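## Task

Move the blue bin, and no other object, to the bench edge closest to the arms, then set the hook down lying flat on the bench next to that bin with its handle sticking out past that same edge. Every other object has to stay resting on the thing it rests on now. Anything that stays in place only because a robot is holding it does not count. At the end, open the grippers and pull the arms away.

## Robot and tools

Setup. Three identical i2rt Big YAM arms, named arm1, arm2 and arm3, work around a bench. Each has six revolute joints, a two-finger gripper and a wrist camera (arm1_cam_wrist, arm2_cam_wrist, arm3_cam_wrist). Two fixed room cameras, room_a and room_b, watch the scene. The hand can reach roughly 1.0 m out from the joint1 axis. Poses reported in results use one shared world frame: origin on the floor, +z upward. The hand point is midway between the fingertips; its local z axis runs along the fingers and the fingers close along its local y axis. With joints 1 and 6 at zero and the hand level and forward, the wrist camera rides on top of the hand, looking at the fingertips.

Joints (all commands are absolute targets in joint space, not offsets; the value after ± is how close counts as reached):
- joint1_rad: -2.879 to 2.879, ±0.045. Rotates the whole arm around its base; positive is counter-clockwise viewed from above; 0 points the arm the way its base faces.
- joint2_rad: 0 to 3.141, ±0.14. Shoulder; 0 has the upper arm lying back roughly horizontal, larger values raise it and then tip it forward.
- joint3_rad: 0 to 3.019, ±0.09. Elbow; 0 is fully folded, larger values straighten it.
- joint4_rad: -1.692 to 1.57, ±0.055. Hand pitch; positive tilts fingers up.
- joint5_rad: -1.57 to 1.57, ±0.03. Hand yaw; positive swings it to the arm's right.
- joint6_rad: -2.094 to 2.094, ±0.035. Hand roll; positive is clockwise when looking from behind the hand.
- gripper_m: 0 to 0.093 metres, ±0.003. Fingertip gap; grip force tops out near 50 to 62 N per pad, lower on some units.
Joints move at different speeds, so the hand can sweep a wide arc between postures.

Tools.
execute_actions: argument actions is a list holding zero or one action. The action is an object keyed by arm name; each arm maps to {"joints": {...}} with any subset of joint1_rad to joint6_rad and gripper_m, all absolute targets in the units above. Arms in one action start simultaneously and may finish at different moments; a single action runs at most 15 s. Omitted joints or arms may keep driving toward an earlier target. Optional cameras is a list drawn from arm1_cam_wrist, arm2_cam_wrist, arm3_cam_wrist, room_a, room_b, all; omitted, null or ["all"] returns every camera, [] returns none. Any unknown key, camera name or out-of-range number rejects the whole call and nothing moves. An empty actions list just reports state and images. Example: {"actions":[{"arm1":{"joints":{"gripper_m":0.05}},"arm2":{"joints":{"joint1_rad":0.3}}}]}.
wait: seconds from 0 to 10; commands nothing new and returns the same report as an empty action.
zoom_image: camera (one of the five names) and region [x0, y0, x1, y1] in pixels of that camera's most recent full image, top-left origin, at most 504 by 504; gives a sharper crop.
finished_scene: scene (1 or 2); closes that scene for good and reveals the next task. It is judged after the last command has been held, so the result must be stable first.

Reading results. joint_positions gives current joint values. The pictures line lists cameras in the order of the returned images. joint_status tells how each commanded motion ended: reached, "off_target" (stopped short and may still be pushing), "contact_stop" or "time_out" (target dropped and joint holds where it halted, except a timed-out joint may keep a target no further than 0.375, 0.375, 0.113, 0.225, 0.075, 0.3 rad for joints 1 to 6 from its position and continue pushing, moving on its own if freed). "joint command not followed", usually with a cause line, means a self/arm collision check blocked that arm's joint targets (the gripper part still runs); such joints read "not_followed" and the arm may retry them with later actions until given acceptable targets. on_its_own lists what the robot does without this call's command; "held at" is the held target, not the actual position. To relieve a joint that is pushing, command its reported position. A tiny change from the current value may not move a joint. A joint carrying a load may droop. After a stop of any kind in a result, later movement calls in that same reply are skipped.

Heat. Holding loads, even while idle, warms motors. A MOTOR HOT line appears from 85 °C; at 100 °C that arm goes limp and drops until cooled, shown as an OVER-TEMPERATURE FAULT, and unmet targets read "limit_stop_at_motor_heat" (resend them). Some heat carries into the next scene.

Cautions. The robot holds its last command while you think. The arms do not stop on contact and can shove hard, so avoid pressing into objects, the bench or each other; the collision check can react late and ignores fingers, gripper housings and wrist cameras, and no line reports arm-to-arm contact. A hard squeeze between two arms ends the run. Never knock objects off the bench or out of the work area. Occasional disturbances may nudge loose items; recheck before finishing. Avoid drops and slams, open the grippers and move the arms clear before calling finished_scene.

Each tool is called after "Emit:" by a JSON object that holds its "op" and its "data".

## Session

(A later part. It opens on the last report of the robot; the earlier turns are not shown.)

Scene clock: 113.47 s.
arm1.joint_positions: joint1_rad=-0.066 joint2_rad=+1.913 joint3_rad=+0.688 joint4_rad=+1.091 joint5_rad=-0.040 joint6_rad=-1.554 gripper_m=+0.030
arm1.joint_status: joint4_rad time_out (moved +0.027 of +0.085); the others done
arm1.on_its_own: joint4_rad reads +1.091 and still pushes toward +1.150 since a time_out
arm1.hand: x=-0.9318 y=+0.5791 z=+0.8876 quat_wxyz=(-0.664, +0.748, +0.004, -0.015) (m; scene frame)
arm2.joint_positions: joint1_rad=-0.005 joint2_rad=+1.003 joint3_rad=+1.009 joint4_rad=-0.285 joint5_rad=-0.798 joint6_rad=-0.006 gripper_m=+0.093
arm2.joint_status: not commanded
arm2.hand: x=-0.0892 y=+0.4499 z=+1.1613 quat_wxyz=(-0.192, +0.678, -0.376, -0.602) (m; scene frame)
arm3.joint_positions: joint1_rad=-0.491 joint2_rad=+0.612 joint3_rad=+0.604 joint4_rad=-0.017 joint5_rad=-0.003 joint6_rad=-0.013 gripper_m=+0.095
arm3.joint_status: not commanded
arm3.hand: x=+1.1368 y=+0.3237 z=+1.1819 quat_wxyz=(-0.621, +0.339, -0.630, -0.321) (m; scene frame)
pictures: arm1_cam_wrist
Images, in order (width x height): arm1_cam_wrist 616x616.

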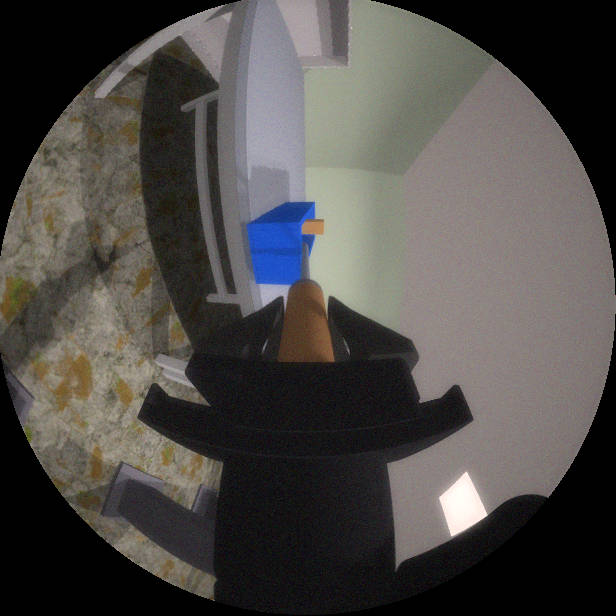

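Emit:
{"op": "execute_actions", "data": {"actions": [{"arm1":{"joints":{"joint3_rad":0.97}}}], "cameras": []}}

Emit:
{"op": "execute_actions", "data": {"actions": [{"arm1":{"joints":{"joint1_rad":-0.44,"joint5_rad":-0.385,"joint2_rad":2.15,"joint3_rad":1.46,"joint4_rad":1.05}}}], "cameras": []}}

Emit:
{"op": "execute_actions", "data": {"actions": [{"arm1":{"joints":{"joint2_rad":2.37}}}], "cameras": ["arm1_cam_wrist"]}}

Emit:
{"op": "execute_actions", "data": {"actions": [{"arm1":{"joints":{"joint6_rad":0}}}], "cameras": ["arm1_cam_wrist"]}}

Scene clock: 117.33 s.
arm1.joint_positions: joint1_rad=-0.066 joint2_rad=+1.903 joint3_rad=+0.920 joint4_rad=+1.098 joint5_rad=-0.040 joint6_rad=-1.554 gripper_m=+0.030
arm1.joint_status: all done
arm1.hand: x=-0.9313 y=+0.6570 z=+0.9930 quat_wxyz=(-0.751, +0.660, +0.007, -0.014) (m; scene frame)
arm2.joint_positions: joint1_rad=-0.005 joint2_rad=+1.003 joint3_rad=+1.009 joint4_rad=-0.285 joint5_rad=-0.798 joint6_rad=-0.006 gripper_m=+0.093
arm2.joint_status: not commanded
arm2.hand: x=-0.0892 y=+0.4499 z=+1.1613 quat_wxyz=(-0.192, +0.678, -0.376, -0.602) (m; scene frame)
arm3.joint_positions: joint1_rad=-0.491 joint2_rad=+0.612 joint3_rad=+0.604 joint4_rad=-0.017 joint5_rad=-0.003 joint6_rad=-0.013 gripper_m=+0.095
arm3.joint_status: not commanded
arm3.hand: x=+1.1368 y=+0.3237 z=+1.1819 quat_wxyz=(-0.621, +0.339, -0.630, -0.321) (m; scene frame)
pictures: none
No camera images: the call's "cameras" was empty. Leave "cameras" out to get every camera's image.

Scene clock: 119.00 s.
arm1.joint_positions: joint1_rad=-0.433 joint2_rad=+2.202 joint3_rad=+1.382 joint4_rad=+1.031 joint5_rad=-0.387 joint6_rad=-1.554 gripper_m=+0.030
arm1.joint_status: all done
arm1.hand: x=-0.7007 y=+0.7482 z=+0.9837 quat_wxyz=(-0.777, +0.629, +0.026, +0.020) (m; scene frame)
arm2.joint_positions: joint1_rad=-0.005 joint2_rad=+1.003 joint3_rad=+1.009 joint4_rad=-0.285 joint5_rad=-0.798 joint6_rad=-0.006 gripper_m=+0.093
arm2.joint_status: not commanded
arm2.hand: x=-0.0892 y=+0.4499 z=+1.1613 quat_wxyz=(-0.192, +0.678, -0.376, -0.602) (m; scene frame)
arm3.joint_positions: joint1_rad=-0.491 joint2_rad=+0.612 joint3_rad=+0.604 joint4_rad=-0.017 joint5_rad=-0.003 joint6_rad=-0.013 gripper_m=+0.095
arm3.joint_status: not commanded
arm3.hand: x=+1.1368 y=+0.3237 z=+1.1819 quat_wxyz=(-0.621, +0.339, -0.630, -0.321) (m; scene frame)
pictures: none
No camera images: the call's "cameras" was empty. Leave "cameras" out to get every camera's image.

Scene clock: 120.17 s.
arm1.joint_positions: joint1_rad=-0.433 joint2_rad=+2.418 joint3_rad=+1.405 joint4_rad=+1.046 joint5_rad=-0.385 joint6_rad=-1.563 gripper_m=+0.030
arm1.joint_status: all done
arm1.hand: x=-0.7007 y=+0.7476 z=+0.8317 quat_wxyz=(-0.723, +0.691, +0.005, +0.001) (m; scene frame)
arm2.joint_positions: joint1_rad=-0.005 joint2_rad=+1.003 joint3_rad=+1.009 joint4_rad=-0.285 joint5_rad=-0.798 joint6_rad=-0.006 gripper_m=+0.093
arm2.joint_status: not commanded
arm2.hand: x=-0.0892 y=+0.4499 z=+1.1613 quat_wxyz=(-0.192, +0.678, -0.376, -0.602) (m; scene frame)
arm3.joint_positions: joint1_rad=-0.491 joint2_rad=+0.612 joint3_rad=+0.604 joint4_rad=-0.017 joint5_rad=-0.003 joint6_rad=-0.013 gripper_m=+0.095
arm3.joint_status: not commanded
arm3.hand: x=+1.1368 y=+0.3237 z=+1.1819 quat_wxyz=(-0.621, +0.339, -0.630, -0.321) (m; scene frame)
pictures: arm1_cam_wrist
Images, in order (width x height): arm1_cam_wrist 616x616.

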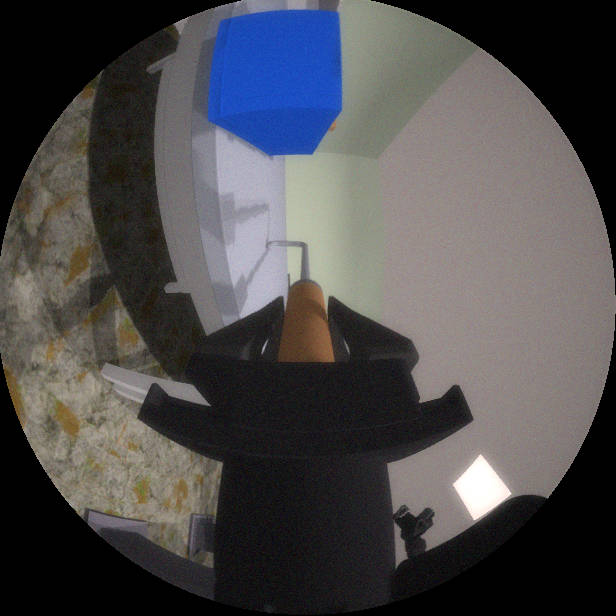

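Scene clock: 122.33 s.
arm1.joint_positions: joint1_rad=-0.439 joint2_rad=+2.418 joint3_rad=+1.410 joint4_rad=+1.042 joint5_rad=-0.384 joint6_rad=-0.019 gripper_m=+0.030
arm1.joint_status: all done
arm1.hand: x=-0.6952 y=+0.7477 z=+0.8331 quat_wxyz=(-0.521, +0.497, -0.480, -0.502) (m; scene frame)
arm2.joint_positions: joint1_rad=-0.005 joint2_rad=+1.003 joint3_rad=+1.009 joint4_rad=-0.285 joint5_rad=-0.798 joint6_rad=-0.006 gripper_m=+0.093
arm2.joint_status: not commanded
arm2.hand: x=-0.0892 y=+0.4499 z=+1.1613 quat_wxyz=(-0.192, +0.678, -0.376, -0.602) (m; scene frame)
arm3.joint_positions: joint1_rad=-0.491 joint2_rad=+0.612 joint3_rad=+0.604 joint4_rad=-0.017 joint5_rad=-0.003 joint6_rad=-0.013 gripper_m=+0.095
arm3.joint_status: not commanded
arm3.hand: x=+1.1368 y=+0.3237 z=+1.1819 quat_wxyz=(-0.621, +0.339, -0.630, -0.321) (m; scene frame)
pictures: arm1_cam_wrist
Images, in order (width x height): arm1_cam_wrist 616x616.

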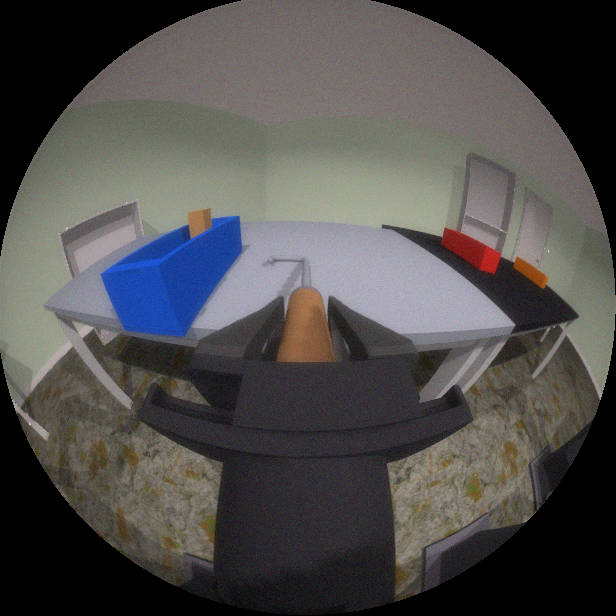

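Emit:
{"op": "execute_actions", "data": {"actions": [{"arm1":{"joints":{"joint2_rad":2.485}}}], "cameras": []}}

Emit:
{"op": "execute_actions", "data": {"actions": [{"arm1":{"joints":{"gripper_m":0.093}}}], "cameras": ["arm1_cam_wrist"]}}

Emit:
{"op": "execute_actions", "data": {"actions": [{"arm1":{"joints":{"joint2_rad":1.5}}}], "cameras": ["arm2_cam_wrist","room_b"]}}

Scene clock: 125.47 s.
arm1.joint_positions: joint1_rad=-0.439 joint2_rad=+2.473 joint3_rad=+1.416 joint4_rad=+1.042 joint5_rad=-0.382 joint6_rad=-0.018 gripper_m=+0.030
arm1.joint_status: all done
arm1.hand: x=-0.6968 y=+0.7433 z=+0.7943 quat_wxyz=(-0.505, +0.503, -0.497, -0.495) (m; scene frame)
arm2.joint_positions: joint1_rad=-0.005 joint2_rad=+1.003 joint3_rad=+1.009 joint4_rad=-0.285 joint5_rad=-0.798 joint6_rad=-0.006 gripper_m=+0.093
arm2.joint_status: not commanded
arm2.hand: x=-0.0892 y=+0.4499 z=+1.1613 quat_wxyz=(-0.192, +0.678, -0.376, -0.602) (m; scene frame)
arm3.joint_positions: joint1_rad=-0.491 joint2_rad=+0.612 joint3_rad=+0.604 joint4_rad=-0.017 joint5_rad=-0.003 joint6_rad=-0.013 gripper_m=+0.095
arm3.joint_status: not commanded
arm3.hand: x=+1.1368 y=+0.3237 z=+1.1819 quat_wxyz=(-0.621, +0.339, -0.630, -0.321) (m; scene frame)
pictures: none
No camera images: the call's "cameras" was empty. Leave "cameras" out to get every camera's image.

Scene clock: 126.17 s.
arm1.joint_positions: joint1_rad=-0.439 joint2_rad=+2.473 joint3_rad=+1.416 joint4_rad=+1.042 joint5_rad=-0.383 joint6_rad=-0.016 gripper_m=+0.093
arm1.joint_status: all done
arm1.hand: x=-0.6970 y=+0.7432 z=+0.7940 quat_wxyz=(-0.504, +0.503, -0.497, -0.496) (m; scene frame)
arm2.joint_positions: joint1_rad=-0.005 joint2_rad=+1.003 joint3_rad=+1.009 joint4_rad=-0.285 joint5_rad=-0.798 joint6_rad=-0.006 gripper_m=+0.093
arm2.joint_status: not commanded
arm2.hand: x=-0.0892 y=+0.4499 z=+1.1613 quat_wxyz=(-0.192, +0.678, -0.376, -0.602) (m; scene frame)
arm3.joint_positions: joint1_rad=-0.491 joint2_rad=+0.612 joint3_rad=+0.604 joint4_rad=-0.017 joint5_rad=-0.003 joint6_rad=-0.013 gripper_m=+0.095
arm3.joint_status: not commanded
arm3.hand: x=+1.1368 y=+0.3237 z=+1.1819 quat_wxyz=(-0.621, +0.339, -0.630, -0.321) (m; scene frame)
pictures: arm1_cam_wrist
Images, in order (width x height): arm1_cam_wrist 616x616.

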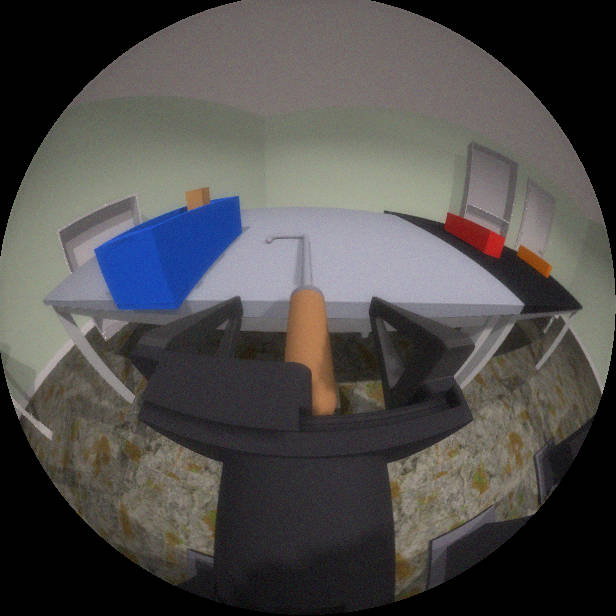

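Scene clock: 127.93 s.
arm1.joint_positions: joint1_rad=-0.439 joint2_rad=+1.494 joint3_rad=+1.445 joint4_rad=+1.047 joint5_rad=-0.383 joint6_rad=-0.015 gripper_m=+0.093
arm1.joint_status: all done
arm1.hand: x=-0.7799 y=+0.5349 z=+1.5060 quat_wxyz=(-0.758, +0.303, -0.120, -0.565) (m; scene frame)
arm2.joint_positions: joint1_rad=-0.005 joint2_rad=+1.003 joint3_rad=+1.009 joint4_rad=-0.285 joint5_rad=-0.798 joint6_rad=-0.006 gripper_m=+0.093
arm2.joint_status: not commanded
arm2.hand: x=-0.0892 y=+0.4499 z=+1.1613 quat_wxyz=(-0.192, +0.678, -0.376, -0.602) (m; scene frame)
arm3.joint_positions: joint1_rad=-0.491 joint2_rad=+0.612 joint3_rad=+0.604 joint4_rad=-0.017 joint5_rad=-0.003 joint6_rad=-0.013 gripper_m=+0.095
arm3.joint_status: not commanded
arm3.hand: x=+1.1368 y=+0.3237 z=+1.1819 quat_wxyz=(-0.621, +0.339, -0.630, -0.321) (m; scene frame)
pictures: arm2_cam_wrist, room_b
Images, in order (width x height): arm2_cam_wrist 616x616, room_b 896x504.

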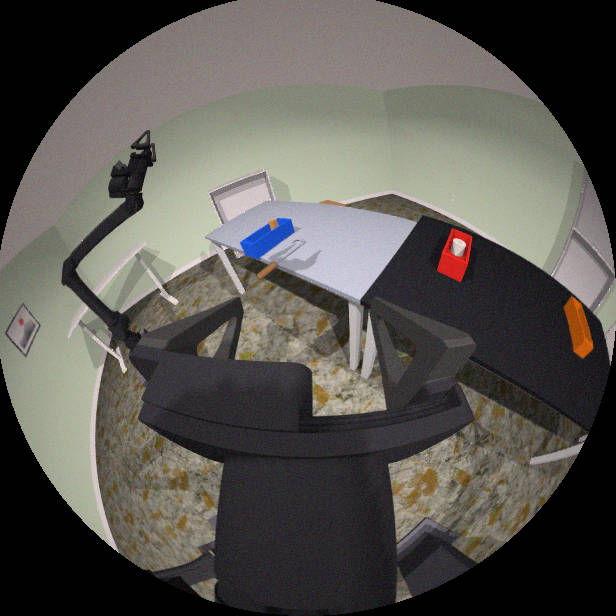

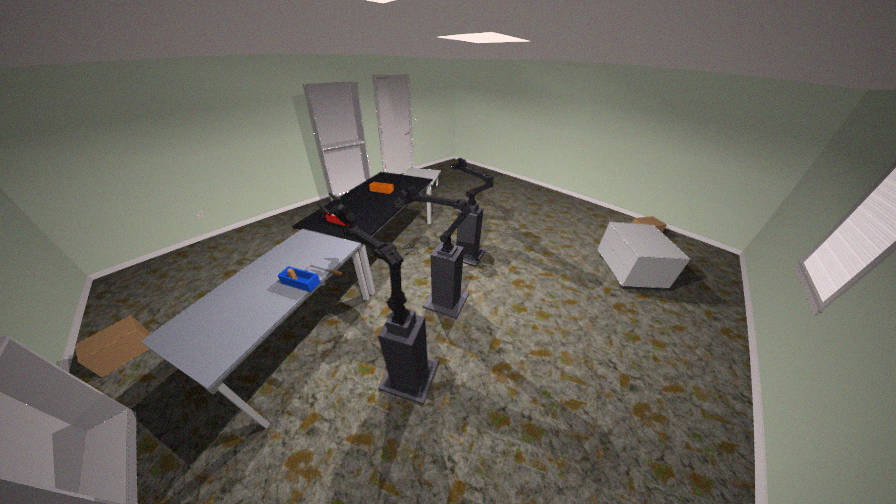

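Emit:
{"op": "execute_actions", "data": {"actions": [{"arm1":{"joints":{"joint1_rad":-0.08,"joint5_rad":0,"joint3_rad":1.2,"joint4_rad":1.13,"joint2_rad":2.27,"gripper_m":0}}}], "cameras": ["arm1_cam_wrist"]}}

Emit:
{"op": "execute_actions", "data": {"actions": [{"arm1":{"joints":{"joint3_rad":1.45,"joint4_rad":1.02,"joint2_rad":2.39}}}], "cameras": ["arm1_cam_wrist"]}}

Emit:
{"op": "execute_actions", "data": {"actions": [{"arm1":{"joints":{"joint3_rad":0.7,"joint2_rad":1.95}}}], "cameras": ["arm1_cam_wrist"]}}

Scene clock: 133.33 s.
arm1.joint_positions: joint1_rad=-0.074 joint2_rad=+2.286 joint3_rad=+1.185 joint4_rad=+1.121 joint5_rad=-0.002 joint6_rad=-0.013 gripper_m=+0.001
arm1.joint_status: all done
arm1.hand: x=-0.9173 y=+0.7337 z=+0.8537 quat_wxyz=(-0.518, +0.491, -0.491, -0.500) (m; scene frame)
arm2.joint_positions: joint1_rad=-0.005 joint2_rad=+1.003 joint3_rad=+1.009 joint4_rad=-0.285 joint5_rad=-0.798 joint6_rad=-0.006 gripper_m=+0.093
arm2.joint_status: not commanded
arm2.hand: x=-0.0892 y=+0.4499 z=+1.1613 quat_wxyz=(-0.192, +0.678, -0.376, -0.602) (m; scene frame)
arm3.joint_positions: joint1_rad=-0.491 joint2_rad=+0.612 joint3_rad=+0.604 joint4_rad=-0.017 joint5_rad=-0.003 joint6_rad=-0.013 gripper_m=+0.095
arm3.joint_status: not commanded
arm3.hand: x=+1.1368 y=+0.3237 z=+1.1819 quat_wxyz=(-0.621, +0.339, -0.630, -0.321) (m; scene frame)
pictures: arm1_cam_wrist
Images, in order (width x height): arm1_cam_wrist 616x616.

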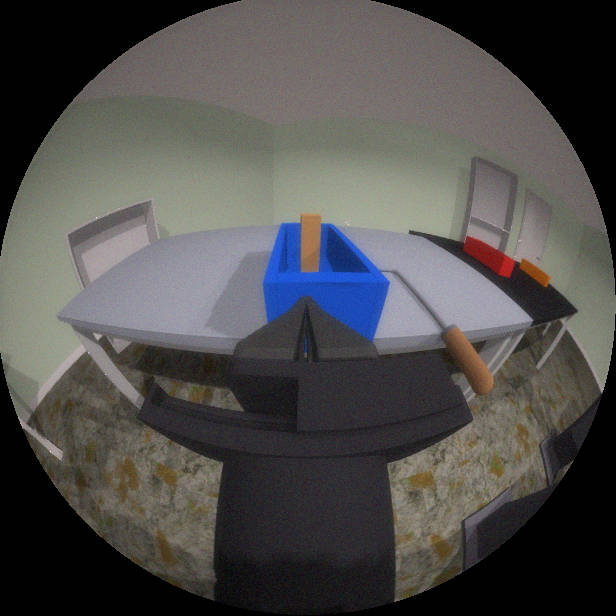

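Scene clock: 134.33 s.
arm1.joint_positions: joint1_rad=-0.074 joint2_rad=+2.389 joint3_rad=+1.399 joint4_rad=+1.033 joint5_rad=-0.002 joint6_rad=-0.013 gripper_m=+0.001
arm1.joint_status: all done
arm1.hand: x=-0.9161 y=+0.7934 z=+0.8495 quat_wxyz=(-0.523, +0.485, -0.486, -0.505) (m; scene frame)
arm2.joint_positions: joint1_rad=-0.005 joint2_rad=+1.003 joint3_rad=+1.009 joint4_rad=-0.285 joint5_rad=-0.798 joint6_rad=-0.006 gripper_m=+0.093
arm2.joint_status: not commanded
arm2.hand: x=-0.0892 y=+0.4499 z=+1.1613 quat_wxyz=(-0.192, +0.678, -0.376, -0.602) (m; scene frame)
arm3.joint_positions: joint1_rad=-0.491 joint2_rad=+0.612 joint3_rad=+0.604 joint4_rad=-0.017 joint5_rad=-0.003 joint6_rad=-0.013 gripper_m=+0.095
arm3.joint_status: not commanded
arm3.hand: x=+1.1368 y=+0.3237 z=+1.1819 quat_wxyz=(-0.621, +0.339, -0.630, -0.321) (m; scene frame)
pictures: arm1_cam_wrist
Images, in order (width x height): arm1_cam_wrist 616x616.

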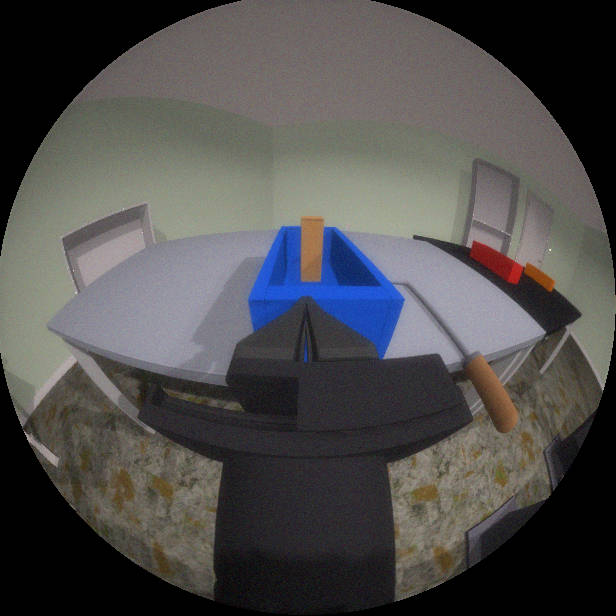

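Scene clock: 135.77 s.
arm1.joint_positions: joint1_rad=-0.074 joint2_rad=+1.942 joint3_rad=+0.697 joint4_rad=+1.030 joint5_rad=-0.002 joint6_rad=-0.013 gripper_m=+0.001
arm1.joint_status: all done
arm1.hand: x=-0.9204 y=+0.5782 z=+0.8593 quat_wxyz=(-0.455, +0.547, -0.548, -0.439) (m; scene frame)
arm2.joint_positions: joint1_rad=-0.005 joint2_rad=+1.003 joint3_rad=+1.009 joint4_rad=-0.285 joint5_rad=-0.798 joint6_rad=-0.006 gripper_m=+0.093
arm2.joint_status: not commanded
arm2.hand: x=-0.0892 y=+0.4499 z=+1.1613 quat_wxyz=(-0.192, +0.678, -0.376, -0.602) (m; scene frame)
arm3.joint_positions: joint1_rad=-0.491 joint2_rad=+0.612 joint3_rad=+0.604 joint4_rad=-0.017 joint5_rad=-0.003 joint6_rad=-0.013 gripper_m=+0.095
arm3.joint_status: not commanded
arm3.hand: x=+1.1368 y=+0.3237 z=+1.1819 quat_wxyz=(-0.621, +0.339, -0.630, -0.321) (m; scene frame)
pictures: arm1_cam_wrist
Images, in order (width x height): arm1_cam_wrist 616x616.

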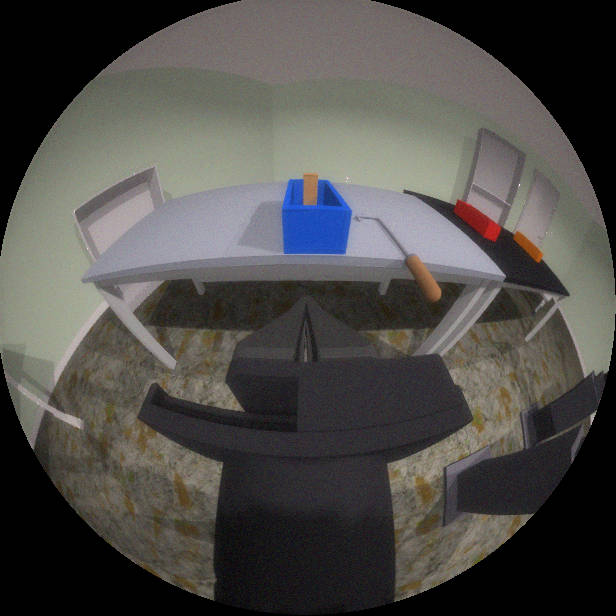

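Emit:
{"op": "finished_scene", "data": {"scene": 1}}

The scene is finished: the task was done.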